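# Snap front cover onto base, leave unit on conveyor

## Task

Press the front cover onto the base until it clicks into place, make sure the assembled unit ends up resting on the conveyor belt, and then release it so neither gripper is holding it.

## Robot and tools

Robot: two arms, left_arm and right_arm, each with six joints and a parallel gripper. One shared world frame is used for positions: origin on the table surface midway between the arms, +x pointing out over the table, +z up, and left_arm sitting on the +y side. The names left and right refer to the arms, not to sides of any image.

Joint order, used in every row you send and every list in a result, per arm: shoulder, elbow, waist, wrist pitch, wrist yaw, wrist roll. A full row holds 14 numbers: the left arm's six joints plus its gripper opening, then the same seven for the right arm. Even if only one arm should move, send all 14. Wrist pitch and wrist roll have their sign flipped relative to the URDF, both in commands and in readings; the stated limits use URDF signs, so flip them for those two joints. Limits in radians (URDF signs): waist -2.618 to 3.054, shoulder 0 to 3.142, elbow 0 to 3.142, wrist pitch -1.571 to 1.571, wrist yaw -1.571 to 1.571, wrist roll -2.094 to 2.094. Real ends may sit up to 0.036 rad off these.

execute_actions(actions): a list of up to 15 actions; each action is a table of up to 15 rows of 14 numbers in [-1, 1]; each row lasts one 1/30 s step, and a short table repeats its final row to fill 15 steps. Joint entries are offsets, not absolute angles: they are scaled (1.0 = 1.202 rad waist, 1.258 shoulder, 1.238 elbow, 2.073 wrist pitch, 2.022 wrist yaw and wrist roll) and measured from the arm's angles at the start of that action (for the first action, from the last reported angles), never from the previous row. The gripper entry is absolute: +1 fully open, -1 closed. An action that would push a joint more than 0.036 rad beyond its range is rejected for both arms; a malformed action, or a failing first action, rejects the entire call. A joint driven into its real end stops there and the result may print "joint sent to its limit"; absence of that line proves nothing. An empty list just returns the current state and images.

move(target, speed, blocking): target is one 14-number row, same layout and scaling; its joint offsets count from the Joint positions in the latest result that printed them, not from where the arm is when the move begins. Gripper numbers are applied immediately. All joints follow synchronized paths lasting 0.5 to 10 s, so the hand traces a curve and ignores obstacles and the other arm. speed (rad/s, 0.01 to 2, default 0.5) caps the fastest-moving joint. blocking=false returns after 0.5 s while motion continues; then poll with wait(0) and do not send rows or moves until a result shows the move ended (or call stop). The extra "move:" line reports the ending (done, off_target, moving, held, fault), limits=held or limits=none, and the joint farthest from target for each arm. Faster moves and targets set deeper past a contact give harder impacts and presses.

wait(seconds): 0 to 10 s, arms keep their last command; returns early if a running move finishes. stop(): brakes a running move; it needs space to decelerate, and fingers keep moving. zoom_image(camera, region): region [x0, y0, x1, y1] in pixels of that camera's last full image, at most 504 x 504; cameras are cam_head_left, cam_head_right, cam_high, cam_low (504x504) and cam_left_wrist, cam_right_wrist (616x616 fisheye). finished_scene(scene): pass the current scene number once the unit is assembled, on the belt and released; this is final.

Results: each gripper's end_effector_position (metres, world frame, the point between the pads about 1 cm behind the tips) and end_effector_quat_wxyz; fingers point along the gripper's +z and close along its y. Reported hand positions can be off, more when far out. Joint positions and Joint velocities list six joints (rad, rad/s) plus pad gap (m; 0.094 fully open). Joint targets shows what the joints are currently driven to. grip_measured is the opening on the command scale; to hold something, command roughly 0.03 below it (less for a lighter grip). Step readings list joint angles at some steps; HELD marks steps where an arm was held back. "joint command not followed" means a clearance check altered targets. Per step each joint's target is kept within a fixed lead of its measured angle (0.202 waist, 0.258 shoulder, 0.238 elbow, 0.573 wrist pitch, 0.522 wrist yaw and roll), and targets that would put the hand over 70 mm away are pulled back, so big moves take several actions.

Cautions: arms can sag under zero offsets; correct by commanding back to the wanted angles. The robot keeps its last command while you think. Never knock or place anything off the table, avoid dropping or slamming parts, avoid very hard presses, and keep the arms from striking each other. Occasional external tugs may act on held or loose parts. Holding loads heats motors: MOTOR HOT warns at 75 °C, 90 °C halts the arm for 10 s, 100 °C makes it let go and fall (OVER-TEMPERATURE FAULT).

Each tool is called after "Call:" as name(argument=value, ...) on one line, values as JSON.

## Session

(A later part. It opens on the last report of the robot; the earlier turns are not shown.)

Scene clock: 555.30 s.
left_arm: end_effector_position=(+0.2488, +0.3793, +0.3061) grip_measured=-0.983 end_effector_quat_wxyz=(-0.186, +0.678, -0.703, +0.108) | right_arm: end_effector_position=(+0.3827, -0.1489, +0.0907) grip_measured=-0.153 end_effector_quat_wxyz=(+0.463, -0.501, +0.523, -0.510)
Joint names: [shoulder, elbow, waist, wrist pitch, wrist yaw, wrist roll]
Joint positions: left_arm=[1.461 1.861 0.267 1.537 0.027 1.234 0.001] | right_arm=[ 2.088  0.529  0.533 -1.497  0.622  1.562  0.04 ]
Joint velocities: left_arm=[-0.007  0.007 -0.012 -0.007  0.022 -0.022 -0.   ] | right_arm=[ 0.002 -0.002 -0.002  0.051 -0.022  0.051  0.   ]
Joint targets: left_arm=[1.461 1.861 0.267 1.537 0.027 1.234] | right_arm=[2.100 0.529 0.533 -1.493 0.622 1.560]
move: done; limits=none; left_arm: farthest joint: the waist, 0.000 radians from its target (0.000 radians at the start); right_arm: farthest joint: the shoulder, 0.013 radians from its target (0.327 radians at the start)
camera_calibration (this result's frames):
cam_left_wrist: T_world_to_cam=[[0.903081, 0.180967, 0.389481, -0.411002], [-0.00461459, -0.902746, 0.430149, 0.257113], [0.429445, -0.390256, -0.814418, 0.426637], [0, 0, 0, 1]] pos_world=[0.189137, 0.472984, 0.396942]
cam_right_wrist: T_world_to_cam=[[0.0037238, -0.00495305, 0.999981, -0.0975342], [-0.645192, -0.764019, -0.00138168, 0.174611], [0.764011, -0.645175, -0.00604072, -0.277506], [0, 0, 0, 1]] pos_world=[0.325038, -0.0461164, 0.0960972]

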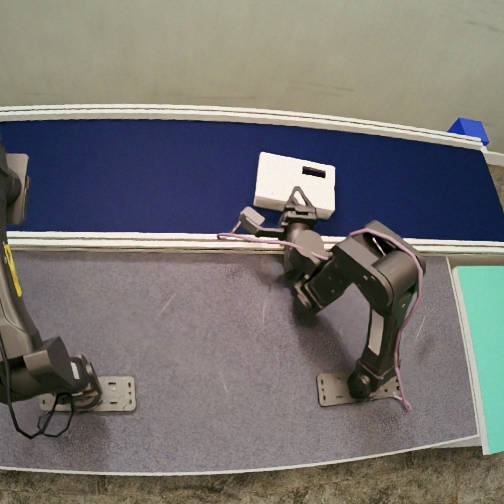

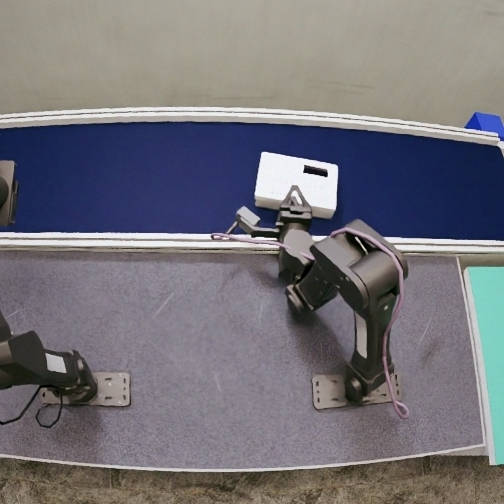

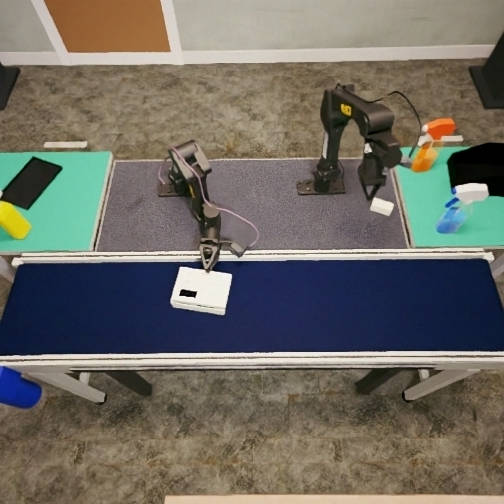

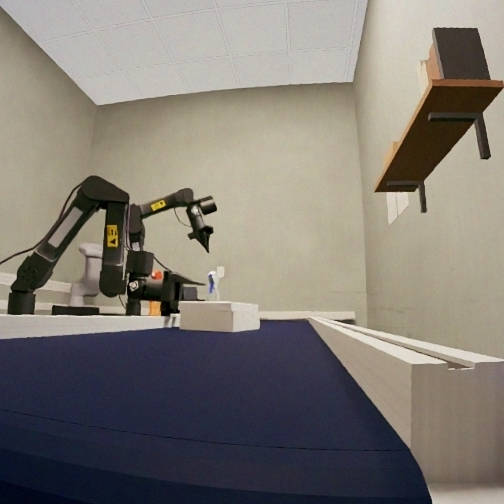

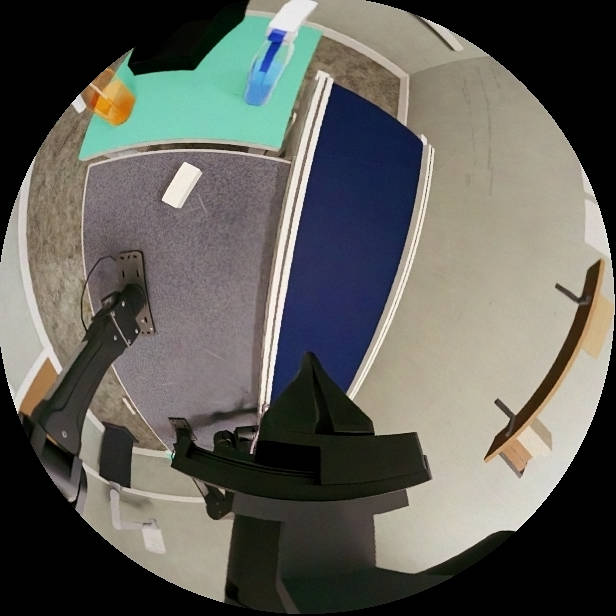

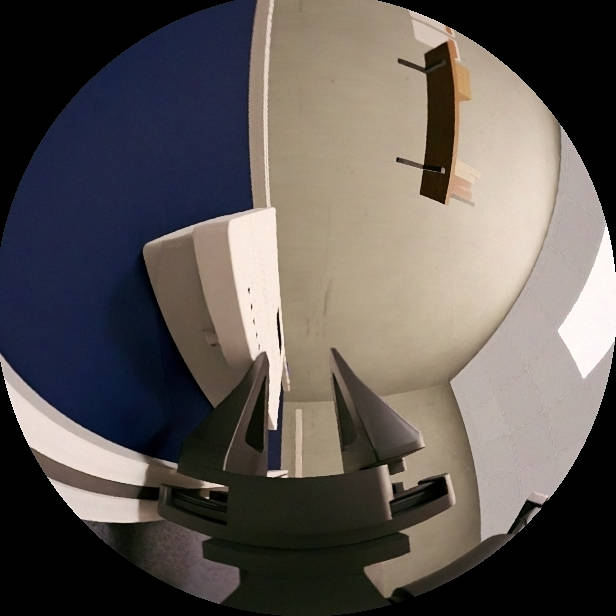

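Tabs are outside. Retract, lower.

Call:
execute_actions(actions=[[[0,0,0,0,0,0,-1,-0.03,-0.06,0,-0.02,0,0,-0.15]],[[0,0,0,0,0,0,-1,0,-0.05,0,0,0,0,-0.15]],[[0,0,0,0,0,0,-1,0.04,0,0,0,0,0,-0.15]]])

Scene clock: 560.27 s.
left_arm: end_effector_position=(+0.2488, +0.3793, +0.3061) grip_measured=-0.983 end_effector_quat_wxyz=(-0.186, +0.678, -0.703, +0.108) | right_arm: end_effector_position=(+0.3579, -0.1640, +0.0698) grip_measured=-0.153 end_effector_quat_wxyz=(-0.440, +0.524, -0.526, +0.505)
Joint names: [shoulder, elbow, waist, wrist pitch, wrist yaw, wrist roll]
Joint positions: left_arm=[1.461 1.861 0.267 1.537 0.027 1.234 0.001] | right_arm=[ 2.095  0.418  0.533 -1.549  0.621  1.563  0.04 ]
Joint velocities: left_arm=[-0.002 -0.017  0.012 -0.022  0.007  0.066 -0.   ] | right_arm=[-0.012  0.002  0.002  0.095  0.007 -0.007 -0.001]
Joint targets: left_arm=[1.461 1.861 0.267 1.537 0.027 1.234] | right_arm=[2.118 0.418 0.533 -1.533 0.621 1.563]
Step readings (joint positions; steps 1 to 15: 1st action; 16 to 30: 2nd action; 31 to 45: 3rd action):
0: left_arm=[1.461 1.861 0.267 1.537 0.027 1.234] | right_arm=[2.088 0.529 0.533 -1.497 0.622 1.562]
1: left_arm=[1.461 1.861 0.267 1.537 0.027 1.234] | right_arm=[2.085 0.521 0.533 -1.501 0.621 1.562]
2: left_arm=[1.461 1.861 0.267 1.537 0.027 1.234] | right_arm=[2.078 0.504 0.533 -1.508 0.621 1.562]
4: left_arm=[1.461 1.861 0.267 1.537 0.027 1.234] | right_arm=[2.068 0.476 0.533 -1.523 0.621 1.562]
8: left_arm=[1.461 1.861 0.267 1.537 0.027 1.234] | right_arm=[2.067 0.469 0.533 -1.529 0.621 1.562]
15: left_arm=[1.461 1.861 0.267 1.537 0.027 1.234] | right_arm=[2.067 0.469 0.533 -1.530 0.621 1.562]
16: left_arm=[1.461 1.861 0.267 1.537 0.027 1.234] | right_arm=[2.067 0.463 0.533 -1.532 0.621 1.562]
17: left_arm=[1.461 1.861 0.267 1.537 0.027 1.234] | right_arm=[2.067 0.450 0.533 -1.538 0.621 1.562]
19: left_arm=[1.461 1.861 0.267 1.537 0.027 1.234] | right_arm=[2.067 0.427 0.533 -1.535 0.621 1.563]
23: left_arm=[1.461 1.861 0.267 1.537 0.027 1.234] | right_arm=[2.067 0.418 0.533 -1.532 0.621 1.563]
30: left_arm=[1.461 1.861 0.267 1.537 0.027 1.234] | right_arm=[2.067 0.418 0.533 -1.532 0.621 1.563]
31: left_arm=[1.461 1.861 0.267 1.537 0.027 1.234] | right_arm=[2.071 0.418 0.533 -1.535 0.621 1.563]
32: left_arm=[1.461 1.861 0.267 1.537 0.027 1.234] | right_arm=[2.079 0.418 0.533 -1.539 0.621 1.563]
34: left_arm=[1.461 1.861 0.267 1.537 0.027 1.234] | right_arm=[2.094 0.418 0.533 -1.546 0.621 1.563]
38: left_arm=[1.461 1.861 0.267 1.537 0.027 1.234] | right_arm=[2.095 0.418 0.533 -1.549 0.621 1.563]
45: Joint positions above
camera_calibration (this result's frames):
cam_left_wrist: T_world_to_cam=[[0.903081, 0.180967, 0.389481, -0.411002], [-0.00461459, -0.902746, 0.430149, 0.257113], [0.429445, -0.390256, -0.814418, 0.426637], [0, 0, 0, 1]] pos_world=[0.189137, 0.472984, 0.396942]
cam_right_wrist: T_world_to_cam=[[0.060252, 0.0310191, 0.997701, -0.0907383], [-0.642523, -0.763709, 0.0625467, 0.141675], [0.763894, -0.644814, -0.0260846, -0.266964], [0, 0, 0, 1]] pos_world=[0.300429, -0.0611296, 0.0747047]

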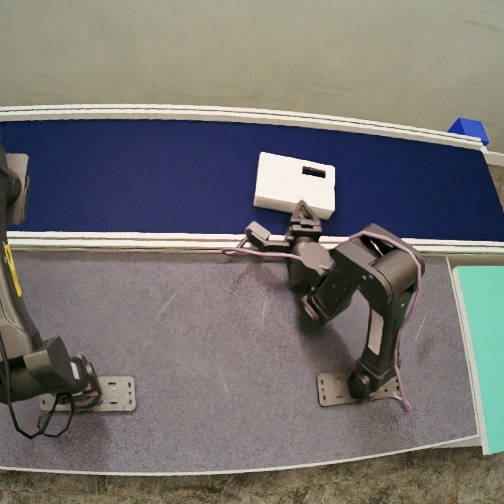

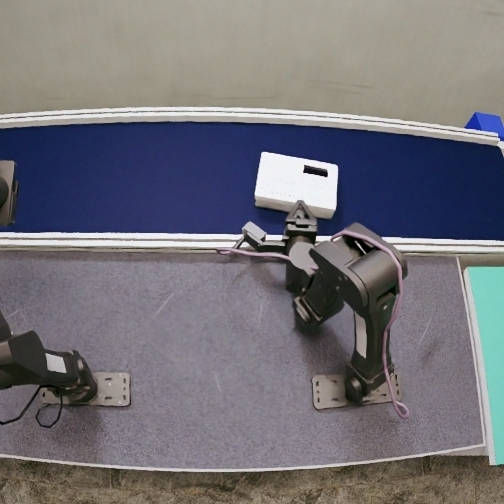

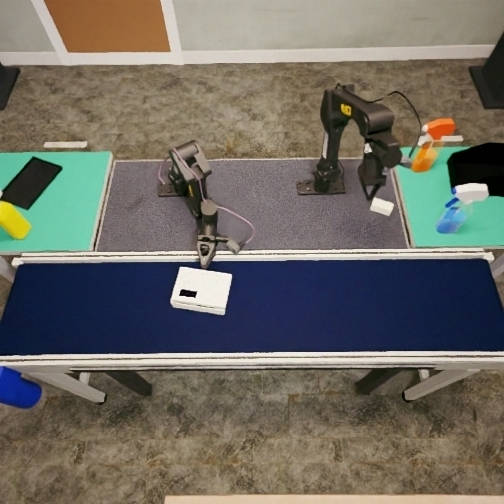

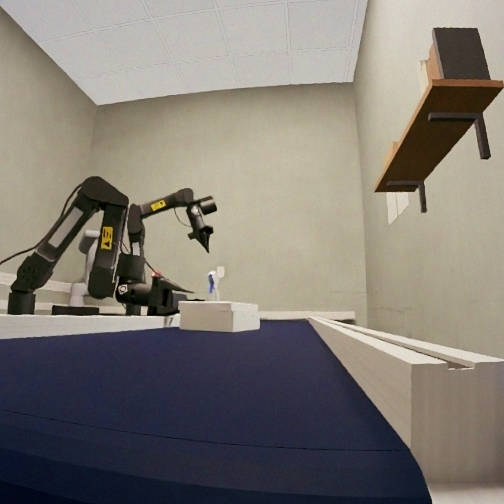

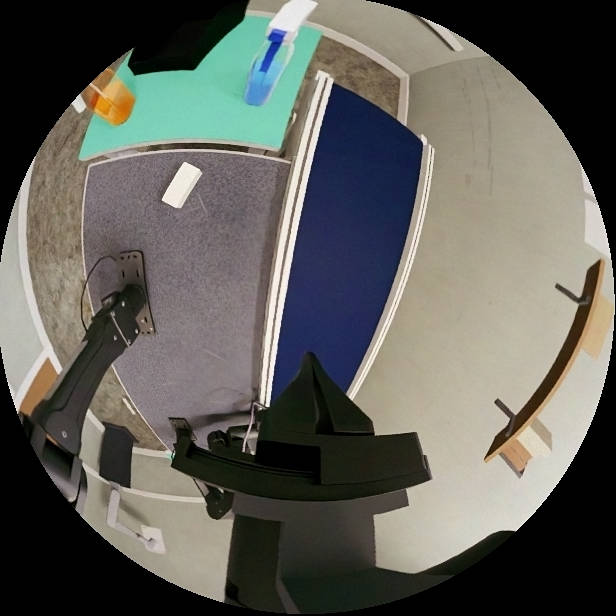

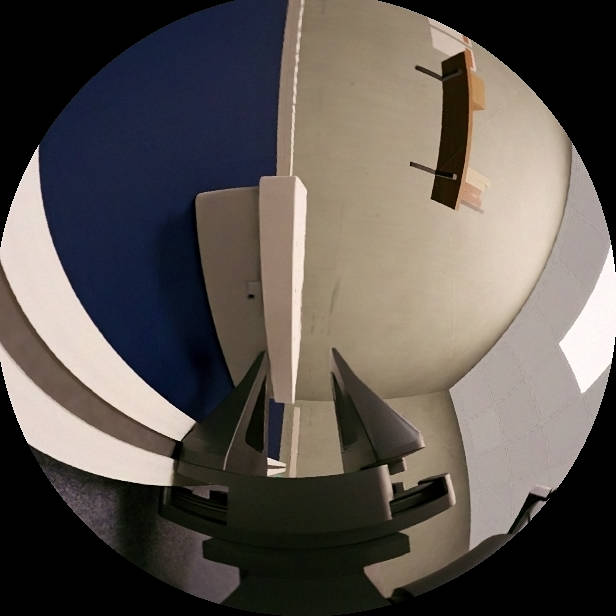

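Call:
execute_actions(actions=[[[0,0,0,0,0,0,-1,0,0.04,0,0.02,0,0,0.1]],[[0,0,0,0,0,0,-1,0.02,0.04,0,0.01,0,0,0.1]],[[0,0,0,0,0,0,-1,0.025,0.04,-0.01,0.01,0,0,0.1]]])

Scene clock: 565.17 s.
left_arm: end_effector_position=(+0.2488, +0.3793, +0.3061) grip_measured=-0.983 end_effector_quat_wxyz=(-0.186, +0.678, -0.703, +0.108) | right_arm: end_effector_position=(+0.3588, -0.1632, +0.0767) grip_measured=+0.095 end_effector_quat_wxyz=(-0.444, +0.517, -0.524, +0.511)
Joint names: [shoulder, elbow, waist, wrist pitch, wrist yaw, wrist roll]
Joint positions: left_arm=[1.461 1.861 0.267 1.537 0.027 1.234 0.001] | right_arm=[ 2.086  0.423  0.538 -1.56   0.634  1.574  0.051]
Joint velocities: left_arm=[-0.007 -0.007  0.002  0.066  0.051  0.037  0.   ] | right_arm=[ 0.007 -0.002 -0.007  0.022 -0.066  0.066 -0.001]
Joint targets: left_arm=[1.461 1.861 0.267 1.537 0.027 1.234] | right_arm=[2.117 0.472 0.526 -1.539 0.633 1.572]
Step readings (joint positions; steps 1 to 15: 1st action; 16 to 30: 2nd action; 31 to 45: 3rd action):
0: left_arm=[1.461 1.861 0.267 1.537 0.027 1.234] | right_arm=[2.095 0.418 0.533 -1.549 0.621 1.563]
1: left_arm=[1.461 1.861 0.267 1.537 0.027 1.234] | right_arm=[2.094 0.421 0.533 -1.557 0.623 1.564]
2: left_arm=[1.461 1.861 0.267 1.537 0.027 1.234] | right_arm=[2.088 0.421 0.535 -1.559 0.625 1.566]
4: left_arm=[1.461 1.861 0.267 1.537 0.027 1.234] | right_arm=[2.086 0.421 0.536 -1.559 0.627 1.567]
8: left_arm=[1.461 1.861 0.267 1.537 0.027 1.234] | right_arm=[2.086 0.421 0.536 -1.559 0.628 1.567]
15: left_arm=[1.461 1.861 0.267 1.537 0.027 1.234] | right_arm=[2.086 0.421 0.536 -1.559 0.628 1.567]
16: left_arm=[1.461 1.861 0.267 1.537 0.027 1.234] | right_arm=[2.086 0.421 0.536 -1.560 0.628 1.567]
17: left_arm=[1.461 1.861 0.267 1.537 0.027 1.234] | right_arm=[2.086 0.421 0.537 -1.560 0.630 1.567]
19: left_arm=[1.461 1.861 0.267 1.537 0.027 1.234] | right_arm=[2.086 0.422 0.538 -1.560 0.632 1.569]
23: left_arm=[1.461 1.861 0.267 1.537 0.027 1.234] | right_arm=[2.086 0.422 0.538 -1.560 0.633 1.571]
30: left_arm=[1.461 1.861 0.267 1.537 0.027 1.234] | right_arm=[2.086 0.422 0.538 -1.560 0.633 1.572]
31: left_arm=[1.461 1.861 0.267 1.537 0.027 1.234] | right_arm=[2.086 0.423 0.538 -1.560 0.634 1.573]
32: left_arm=[1.461 1.861 0.267 1.537 0.027 1.234] | right_arm=[2.086 0.423 0.538 -1.560 0.634 1.573]
34: left_arm=[1.461 1.861 0.267 1.537 0.027 1.234] | right_arm=[2.086 0.423 0.538 -1.560 0.634 1.574]
38: left_arm=[1.461 1.861 0.267 1.537 0.027 1.234] | right_arm=[2.086 0.423 0.538 -1.560 0.634 1.574]
45: Joint positions above
camera_calibration (this result's frames):
cam_left_wrist: T_world_to_cam=[[0.903081, 0.180967, 0.389481, -0.411002], [-0.00461459, -0.902746, 0.430149, 0.257113], [0.429445, -0.390256, -0.814418, 0.426637], [0, 0, 0, 1]] pos_world=[0.189137, 0.472984, 0.396942]
cam_right_wrist: T_world_to_cam=[[0.0397764, 0.0296389, 0.998769, -0.0907579], [-0.648659, -0.75954, 0.0483728, 0.14643], [0.760039, -0.649784, -0.0109862, -0.267591], [0, 0, 0, 1]] pos_world=[0.301973, -0.0599676, 0.0806231]

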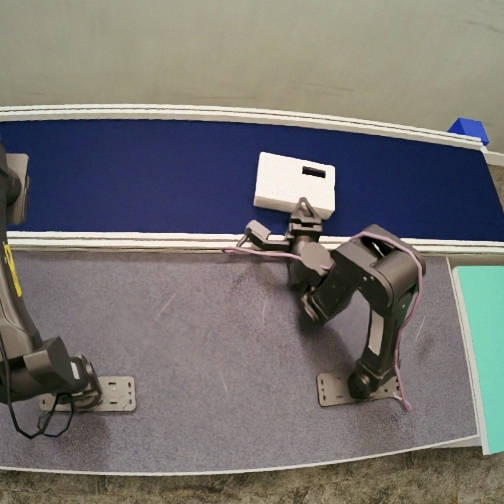

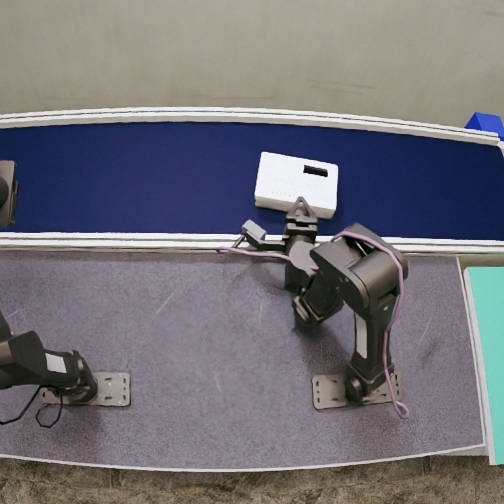

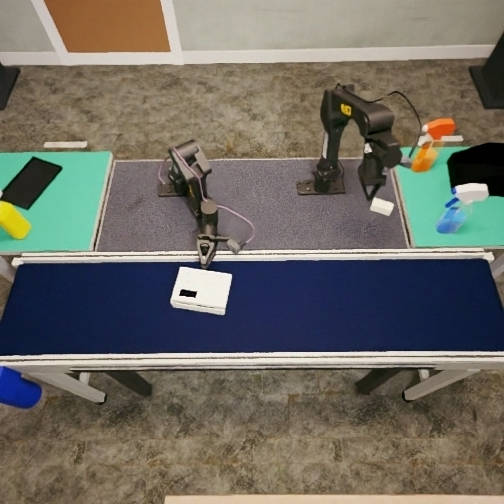

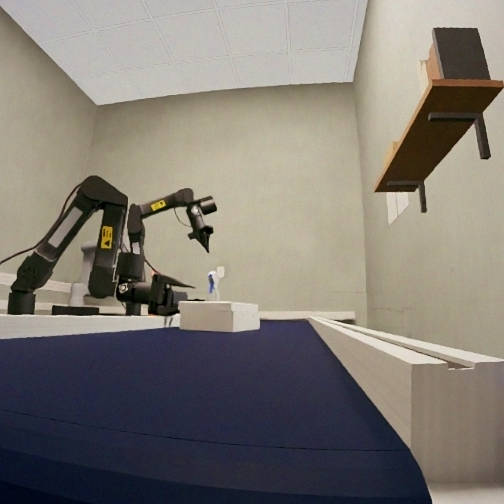

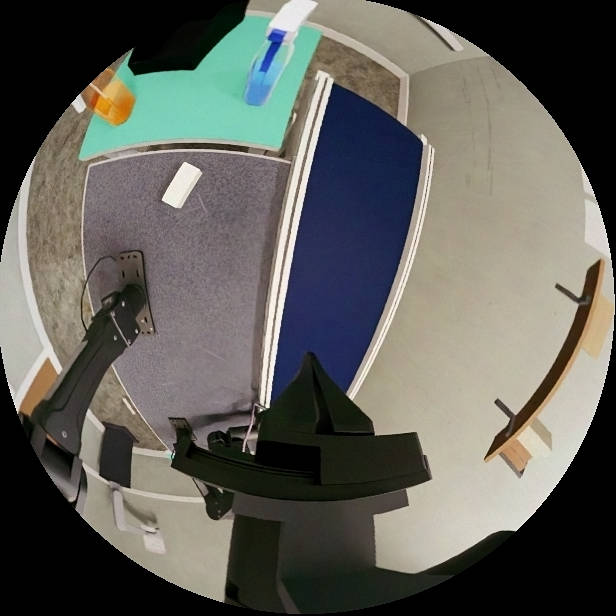

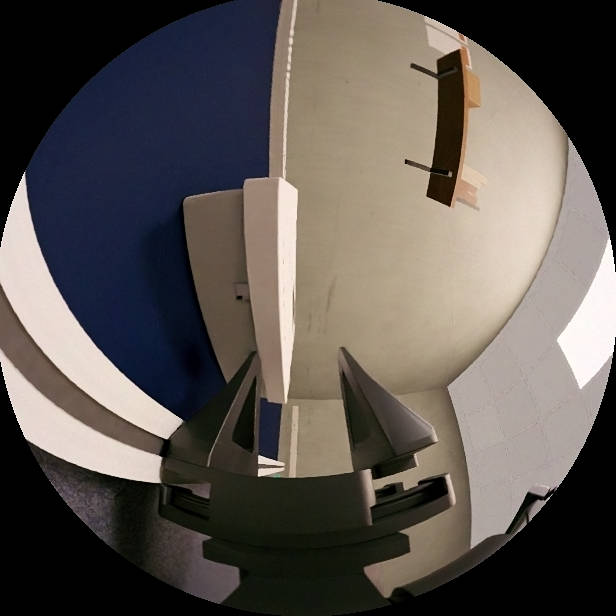

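Call:
move(target=[0,0,0,0,0,0,-1,-0.16,0,0,0.19,0,0,0.1], speed=0.3)

Call:
execute_actions(actions=[[[0,0,0,0,0,0,-1,0.03,0.04,0,0.01,0,0,0.1]],[[0,0,0,0,0,0,-1,0.03,0.04,0,0.01,0,0,0.1]]])

Scene clock: 574.33 s.
left_arm: end_effector_position=(+0.2488, +0.3793, +0.3061) grip_measured=-0.983 end_effector_quat_wxyz=(-0.186, +0.678, -0.703, +0.108) | right_arm: end_effector_position=(+0.3530, -0.1667, +0.0701) grip_measured=+0.097 end_effector_quat_wxyz=(-0.378, +0.575, -0.531, +0.495)
Joint names: [shoulder, elbow, waist, wrist pitch, wrist yaw, wrist roll]
Joint positions: left_arm=[1.461 1.861 0.267 1.537 0.027 1.234 0.001] | right_arm=[ 1.901  0.421  0.539 -1.197  0.634  1.574  0.052]
Joint velocities: left_arm=[ 0.002  0.012 -0.007  0.022 -0.022  0.007 -0.   ] | right_arm=[-0.002 -0.012  0.007 -0.022 -0.007  0.125 -0.   ]
Joint targets: left_arm=[1.461 1.861 0.267 1.537 0.027 1.234] | right_arm=[1.885 0.422 0.538 -1.166 0.634 1.574]
move: off_target (right_arm); limits=none; left_arm: farthest joint: the waist, 0.000 radians from its target (0.000 radians at the start); right_arm: farthest joint: the wrist pitch, 0.031 radians from its target (0.394 radians at the start)
camera_calibration (this result's frames):
cam_left_wrist: T_world_to_cam=[[0.903081, 0.180967, 0.389481, -0.411002], [-0.00461459, -0.902746, 0.430149, 0.257113], [0.429445, -0.390256, -0.814418, 0.426637], [0, 0, 0, 1]] pos_world=[0.189137, 0.472984, 0.396942]
cam_right_wrist: T_world_to_cam=[[0.190097, 0.124108, 0.973889, -0.119327], [-0.62804, -0.747082, 0.217794, 0.123213], [0.754605, -0.653043, -0.0640736, -0.260377], [0, 0, 0, 1]] pos_world=[0.296548, -0.0631783, 0.0726928]

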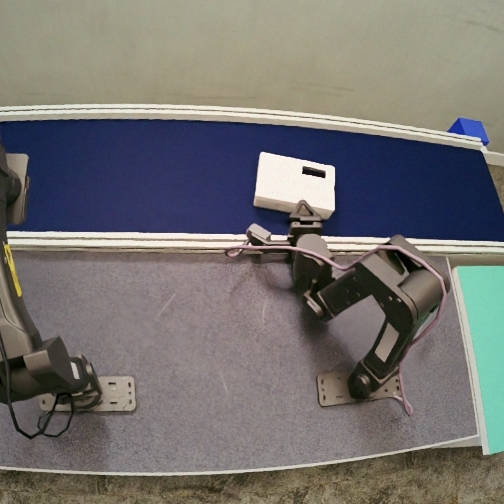

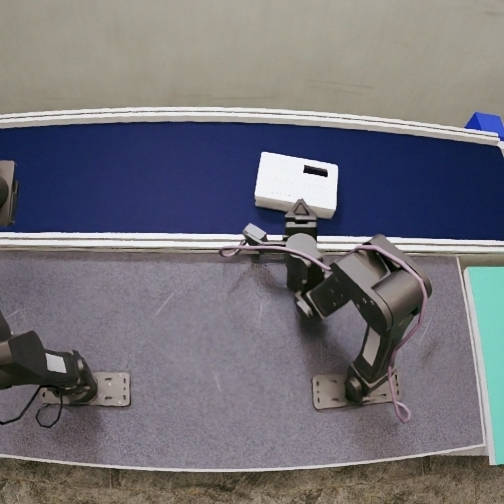

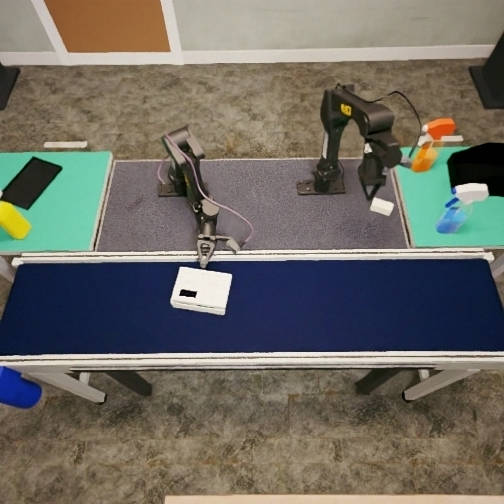

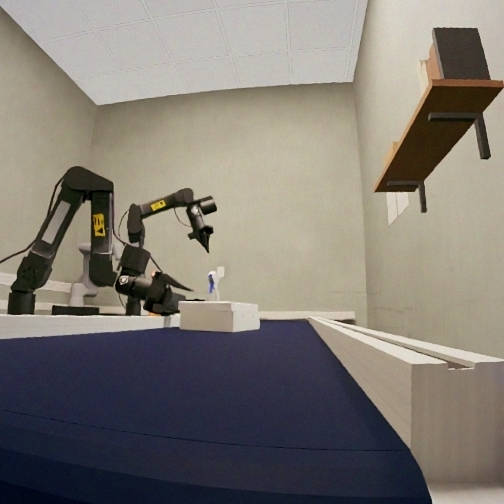

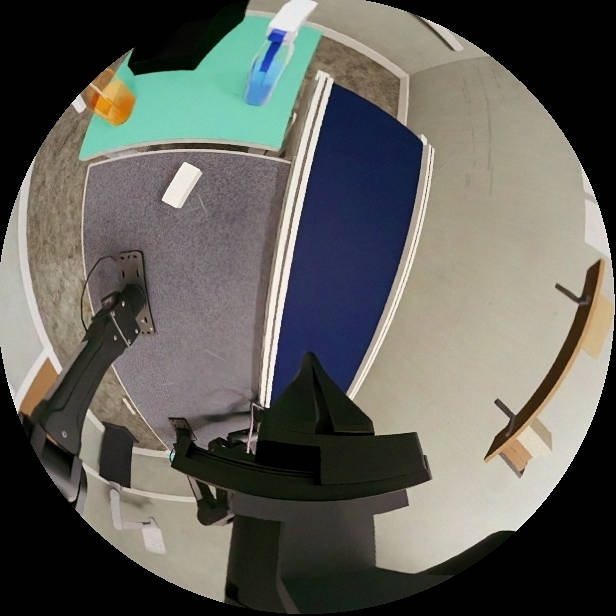

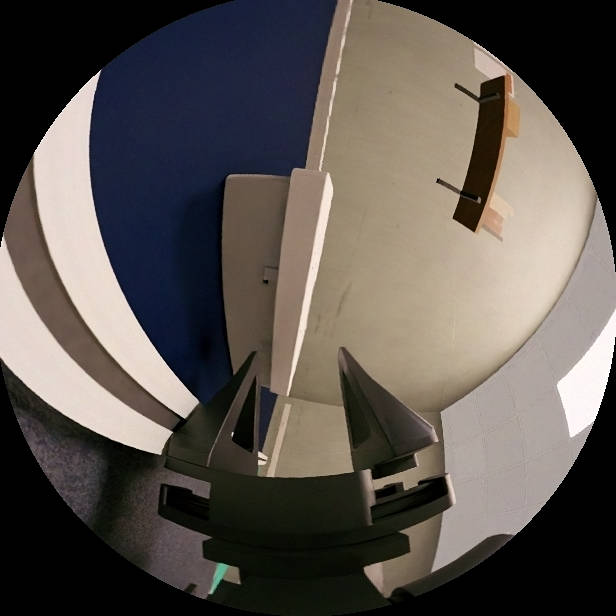

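Scene clock: 575.33 s.
left_arm: end_effector_position=(+0.2488, +0.3793, +0.3061) grip_measured=-0.983 end_effector_quat_wxyz=(-0.186, +0.678, -0.703, +0.108) | right_arm: end_effector_position=(+0.3669, -0.1581, +0.0709) grip_measured=+0.097 end_effector_quat_wxyz=(-0.383, +0.570, -0.530, +0.497)
Joint names: [shoulder, elbow, waist, wrist pitch, wrist yaw, wrist roll]
Joint positions: left_arm=[1.461 1.861 0.267 1.537 0.027 1.234 0.001] | right_arm=[ 1.944  0.485  0.539 -1.19   0.634  1.574  0.052]
Joint velocities: left_arm=[-0.002  0.002  0.002  0.022 -0.007  0.051  0.   ] | right_arm=[ 0.007 -0.017 -0.007  0.051  0.081 -0.022  0.   ]
Joint targets: left_arm=[1.461 1.861 0.267 1.537 0.027 1.234] | right_arm=[1.960 0.503 0.539 -1.173 0.634 1.574]
Step readings (joint positions; steps 1 to 15: 1st action; 16 to 30: 2nd action):
0: left_arm=[1.461 1.861 0.267 1.537 0.027 1.234] | right_arm=[1.901 0.421 0.539 -1.197 0.634 1.574]
1: left_arm=[1.461 1.861 0.267 1.537 0.027 1.234] | right_arm=[1.904 0.426 0.539 -1.197 0.634 1.574]
2: left_arm=[1.461 1.861 0.267 1.537 0.027 1.234] | right_arm=[1.910 0.435 0.539 -1.196 0.634 1.574]
4: left_arm=[1.461 1.861 0.267 1.537 0.027 1.234] | right_arm=[1.920 0.450 0.539 -1.194 0.634 1.574]
8: left_arm=[1.461 1.861 0.267 1.537 0.027 1.234] | right_arm=[1.922 0.454 0.539 -1.194 0.634 1.574]
15: left_arm=[1.461 1.861 0.267 1.537 0.027 1.234] | right_arm=[1.922 0.454 0.539 -1.194 0.634 1.574]
16: left_arm=[1.461 1.861 0.267 1.537 0.027 1.234] | right_arm=[1.925 0.458 0.539 -1.193 0.634 1.574]
17: left_arm=[1.461 1.861 0.267 1.537 0.027 1.234] | right_arm=[1.932 0.467 0.539 -1.193 0.634 1.574]
19: left_arm=[1.461 1.861 0.267 1.537 0.027 1.234] | right_arm=[1.941 0.482 0.539 -1.191 0.634 1.574]
23: left_arm=[1.461 1.861 0.267 1.537 0.027 1.234] | right_arm=[1.944 0.485 0.539 -1.190 0.634 1.574]
30: Joint positions above
camera_calibration (this result's frames):
cam_left_wrist: T_world_to_cam=[[0.903081, 0.180967, 0.389481, -0.411002], [-0.00461459, -0.902746, 0.430149, 0.257113], [0.429445, -0.390256, -0.814418, 0.426637], [0, 0, 0, 1]] pos_world=[0.189137, 0.472984, 0.396942]
cam_right_wrist: T_world_to_cam=[[0.178417, 0.116821, 0.976995, -0.120975], [-0.630853, -0.748414, 0.204695, 0.139948], [0.75511, -0.652862, -0.0598327, -0.265626], [0, 0, 0, 1]] pos_world=[0.310448, -0.0545459, 0.0736527]

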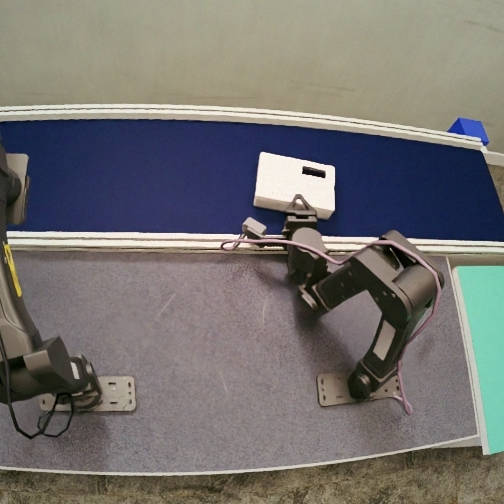

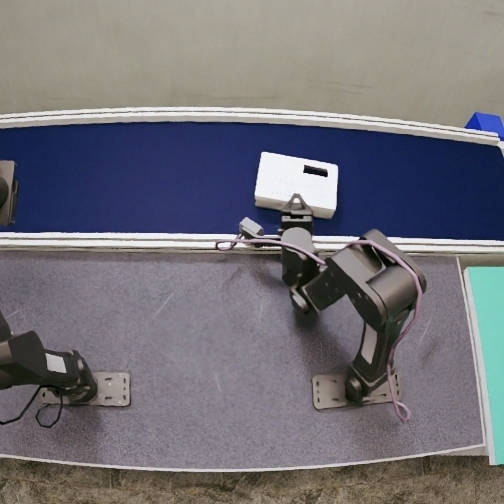

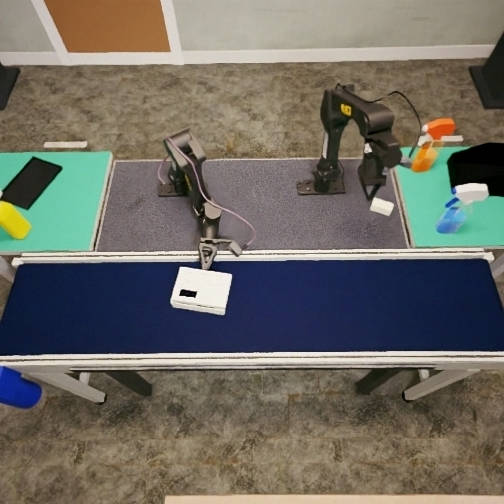

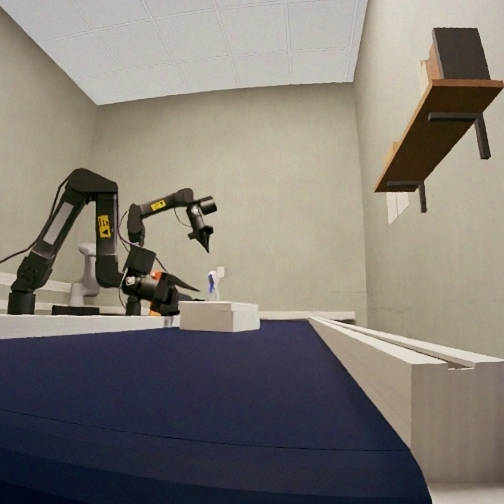

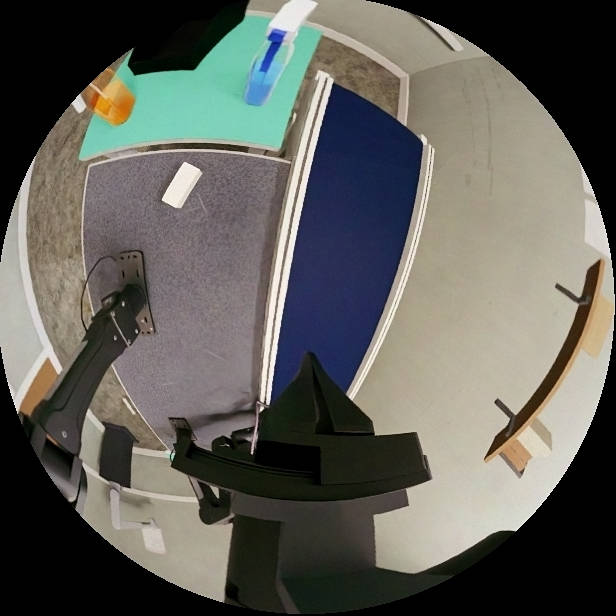

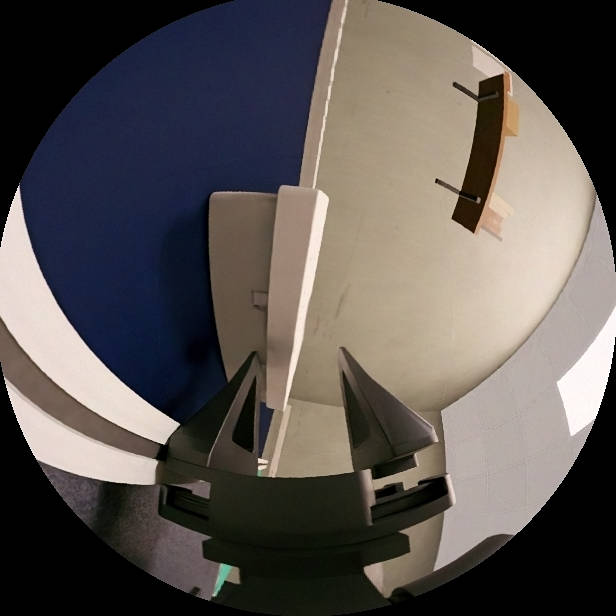

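Call:
execute_actions(actions=[[[0,0,0,0,0,0,-1,0.03,0.04,-0.017,0.01,0,-0.08,0.1]],[[0,0,0,0,0,0,-1,0.03,0.04,-0.017,0.01,0,0,0.1]],[[0,0,0,0,0,0,-1,0.03,0.04,-0.017,0.01,0,0,0.1]],[[0,0,0,0,0,0,-1,0,0,0,0,0,0,-0.1]],[[0,0,0,0,0,0,-1,0,0,0,0,0,0,-0.3]],[[0,0,0,0,0,0,-1,0,0,0,0,0,0,-0.5]]])

Call:
zoom_image(camera="cam_low", region=[160,270,280,340])

Scene clock: 586.20 s.
left_arm: end_effector_position=(+0.2488, +0.3793, +0.3061) grip_measured=-0.983 end_effector_quat_wxyz=(-0.186, +0.678, -0.703, +0.108) | right_arm: end_effector_position=(+0.3898, -0.1612, +0.0658) grip_measured=-0.497 end_effector_quat_wxyz=(+0.407, -0.524, +0.577, -0.477)
Joint names: [shoulder, elbow, waist, wrist pitch, wrist yaw, wrist roll]
Joint positions: left_arm=[1.461 1.861 0.267 1.537 0.027 1.234 0.001] | right_arm=[ 2.01   0.576  0.504 -1.164  0.634  1.439  0.024]
Joint velocities: left_arm=[-0.002 -0.017 -0.017  0.007 -0.022  0.066  0.   ] | right_arm=[ 0.002 -0.002  0.007 -0.022  0.007  0.095  0.001]
Joint targets: left_arm=[1.461 1.861 0.267 1.537 0.027 1.234] | right_arm=[2.010 0.576 0.504 -1.164 0.634 1.439]
Step readings (joint positions; steps 1 to 15: 1st action; 16 to 30: 2nd action; 31 to 45: 3rd action; 46 to 60: 4th action; 61 to 75: 5th action; 76 to 90: 6th action):
0: left_arm=[1.461 1.861 0.267 1.537 0.027 1.234] | right_arm=[1.944 0.485 0.539 -1.190 0.634 1.574]
1: left_arm=[1.461 1.861 0.267 1.537 0.027 1.234] | right_arm=[1.947 0.489 0.538 -1.188 0.634 1.552]
2: left_arm=[1.461 1.861 0.267 1.537 0.027 1.234] | right_arm=[1.954 0.499 0.534 -1.186 0.634 1.528]
4: left_arm=[1.461 1.861 0.267 1.537 0.027 1.234] | right_arm=[1.964 0.513 0.529 -1.184 0.634 1.494]
8: left_arm=[1.461 1.861 0.267 1.537 0.027 1.234] | right_arm=[1.966 0.516 0.526 -1.183 0.634 1.457]
15: left_arm=[1.461 1.861 0.267 1.537 0.027 1.234] | right_arm=[1.966 0.516 0.526 -1.181 0.634 1.438]
16: left_arm=[1.461 1.861 0.267 1.537 0.027 1.234] | right_arm=[1.969 0.520 0.525 -1.180 0.634 1.438]
17: left_arm=[1.461 1.861 0.267 1.537 0.027 1.234] | right_arm=[1.976 0.530 0.522 -1.179 0.634 1.438]
19: left_arm=[1.461 1.861 0.267 1.537 0.027 1.234] | right_arm=[1.986 0.543 0.517 -1.176 0.634 1.438]
23: left_arm=[1.461 1.861 0.267 1.537 0.027 1.234] | right_arm=[1.988 0.546 0.515 -1.173 0.634 1.438]
30: left_arm=[1.461 1.861 0.267 1.537 0.027 1.234] | right_arm=[1.988 0.546 0.515 -1.173 0.634 1.438]
31: left_arm=[1.461 1.861 0.267 1.537 0.027 1.234] | right_arm=[1.991 0.550 0.514 -1.172 0.634 1.438]
32: left_arm=[1.461 1.861 0.267 1.537 0.027 1.234] | right_arm=[1.997 0.559 0.512 -1.170 0.634 1.438]
34: left_arm=[1.461 1.861 0.267 1.537 0.027 1.234] | right_arm=[2.008 0.572 0.507 -1.167 0.634 1.438]
38: left_arm=[1.461 1.861 0.267 1.537 0.027 1.234] | right_arm=[2.010 0.576 0.504 -1.165 0.634 1.438]
45: left_arm=[1.461 1.861 0.267 1.537 0.027 1.234] | right_arm=[2.010 0.576 0.504 -1.164 0.634 1.438]
46: left_arm=[1.461 1.861 0.267 1.537 0.027 1.234] | right_arm=[2.010 0.576 0.504 -1.164 0.634 1.439]
47: left_arm=[1.461 1.861 0.267 1.537 0.027 1.234] | right_arm=[2.010 0.576 0.504 -1.164 0.634 1.439]
49: left_arm=[1.461 1.861 0.267 1.537 0.027 1.234] | right_arm=[2.010 0.576 0.504 -1.164 0.634 1.439]
53: left_arm=[1.461 1.861 0.267 1.537 0.027 1.234] | right_arm=[2.010 0.576 0.504 -1.164 0.634 1.439]
60: left_arm=[1.461 1.861 0.267 1.537 0.027 1.234] | right_arm=[2.010 0.576 0.504 -1.164 0.634 1.439]
61: left_arm=[1.461 1.861 0.267 1.537 0.027 1.234] | right_arm=[2.010 0.576 0.504 -1.164 0.634 1.439]
62: left_arm=[1.461 1.861 0.267 1.537 0.027 1.234] | right_arm=[2.010 0.576 0.504 -1.164 0.634 1.439]
64: left_arm=[1.461 1.861 0.267 1.537 0.027 1.234] | right_arm=[2.010 0.576 0.504 -1.164 0.634 1.439]
68: left_arm=[1.461 1.861 0.267 1.537 0.027 1.234] | right_arm=[2.010 0.576 0.504 -1.164 0.634 1.439]
75: left_arm=[1.461 1.861 0.267 1.537 0.027 1.234] | right_arm=[2.010 0.576 0.504 -1.164 0.634 1.439]
76: left_arm=[1.461 1.861 0.267 1.537 0.027 1.234] | right_arm=[2.010 0.576 0.504 -1.164 0.634 1.439]
77: left_arm=[1.461 1.861 0.267 1.537 0.027 1.234] | right_arm=[2.010 0.576 0.504 -1.164 0.634 1.439]
79: left_arm=[1.461 1.861 0.267 1.537 0.027 1.234] | right_arm=[2.010 0.576 0.504 -1.164 0.634 1.439]
83: left_arm=[1.461 1.861 0.267 1.537 0.027 1.234] | right_arm=[2.010 0.576 0.504 -1.164 0.634 1.439]
90: Joint positions above
camera_calibration (this result's frames):
cam_left_wrist: T_world_to_cam=[[0.903081, 0.180967, 0.389481, -0.411002], [-0.00461459, -0.902746, 0.430149, 0.257113], [0.429445, -0.390256, -0.814418, 0.426637], [0, 0, 0, 1]] pos_world=[0.189137, 0.472984, 0.396942]
cam_right_wrist: T_world_to_cam=[[0.168723, -0.0224502, 0.985408, -0.138898], [-0.679884, -0.726489, 0.0998596, 0.182664], [0.713646, -0.686811, -0.137839, -0.269441], [0, 0, 0, 1]] pos_world=[0.339911, -0.0554699, 0.0814908]

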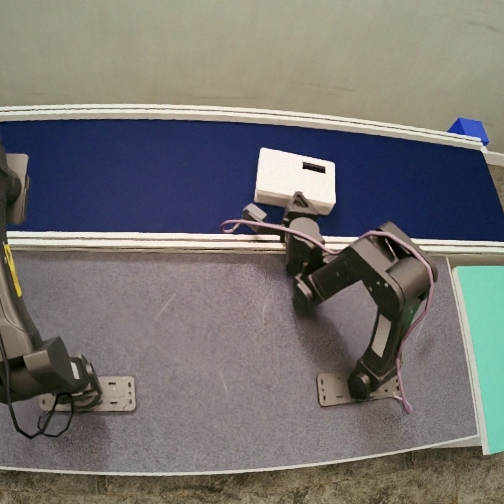

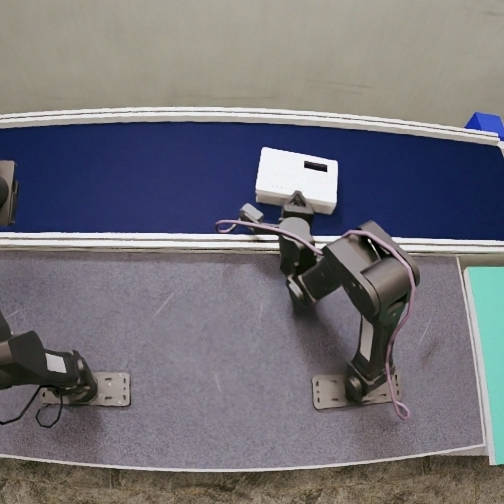

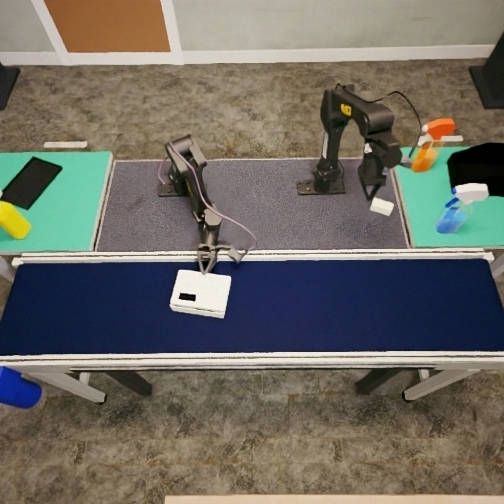

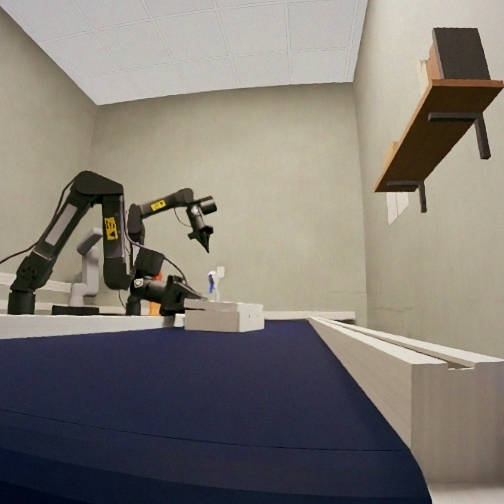

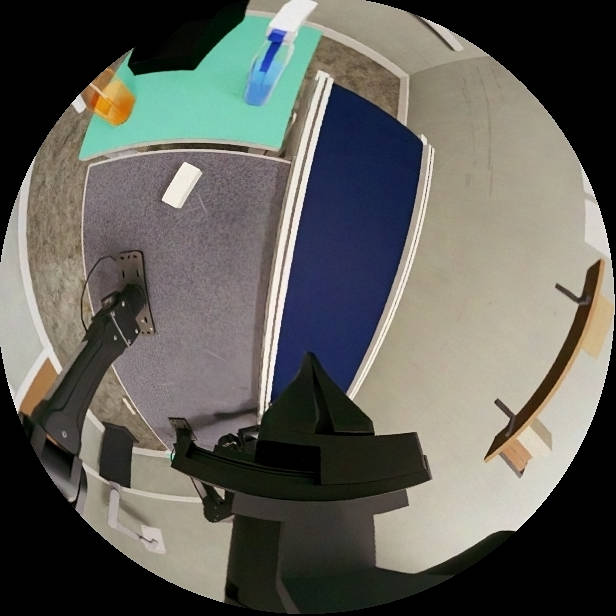

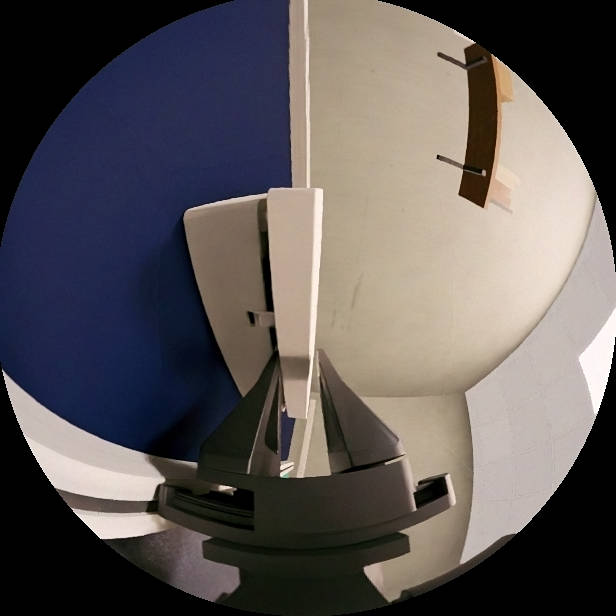

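Region (160, 270, 280, 340) of cam_low's 504x504 image, scaled by 4.200, with more detail than that image has; it fills the top 294 rows of this view, and the rest is white.

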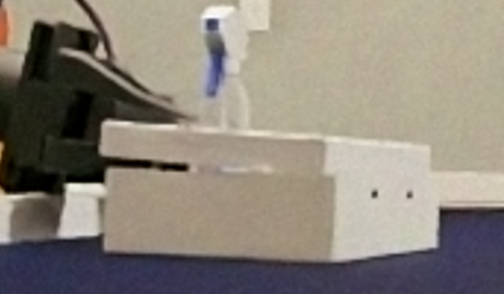

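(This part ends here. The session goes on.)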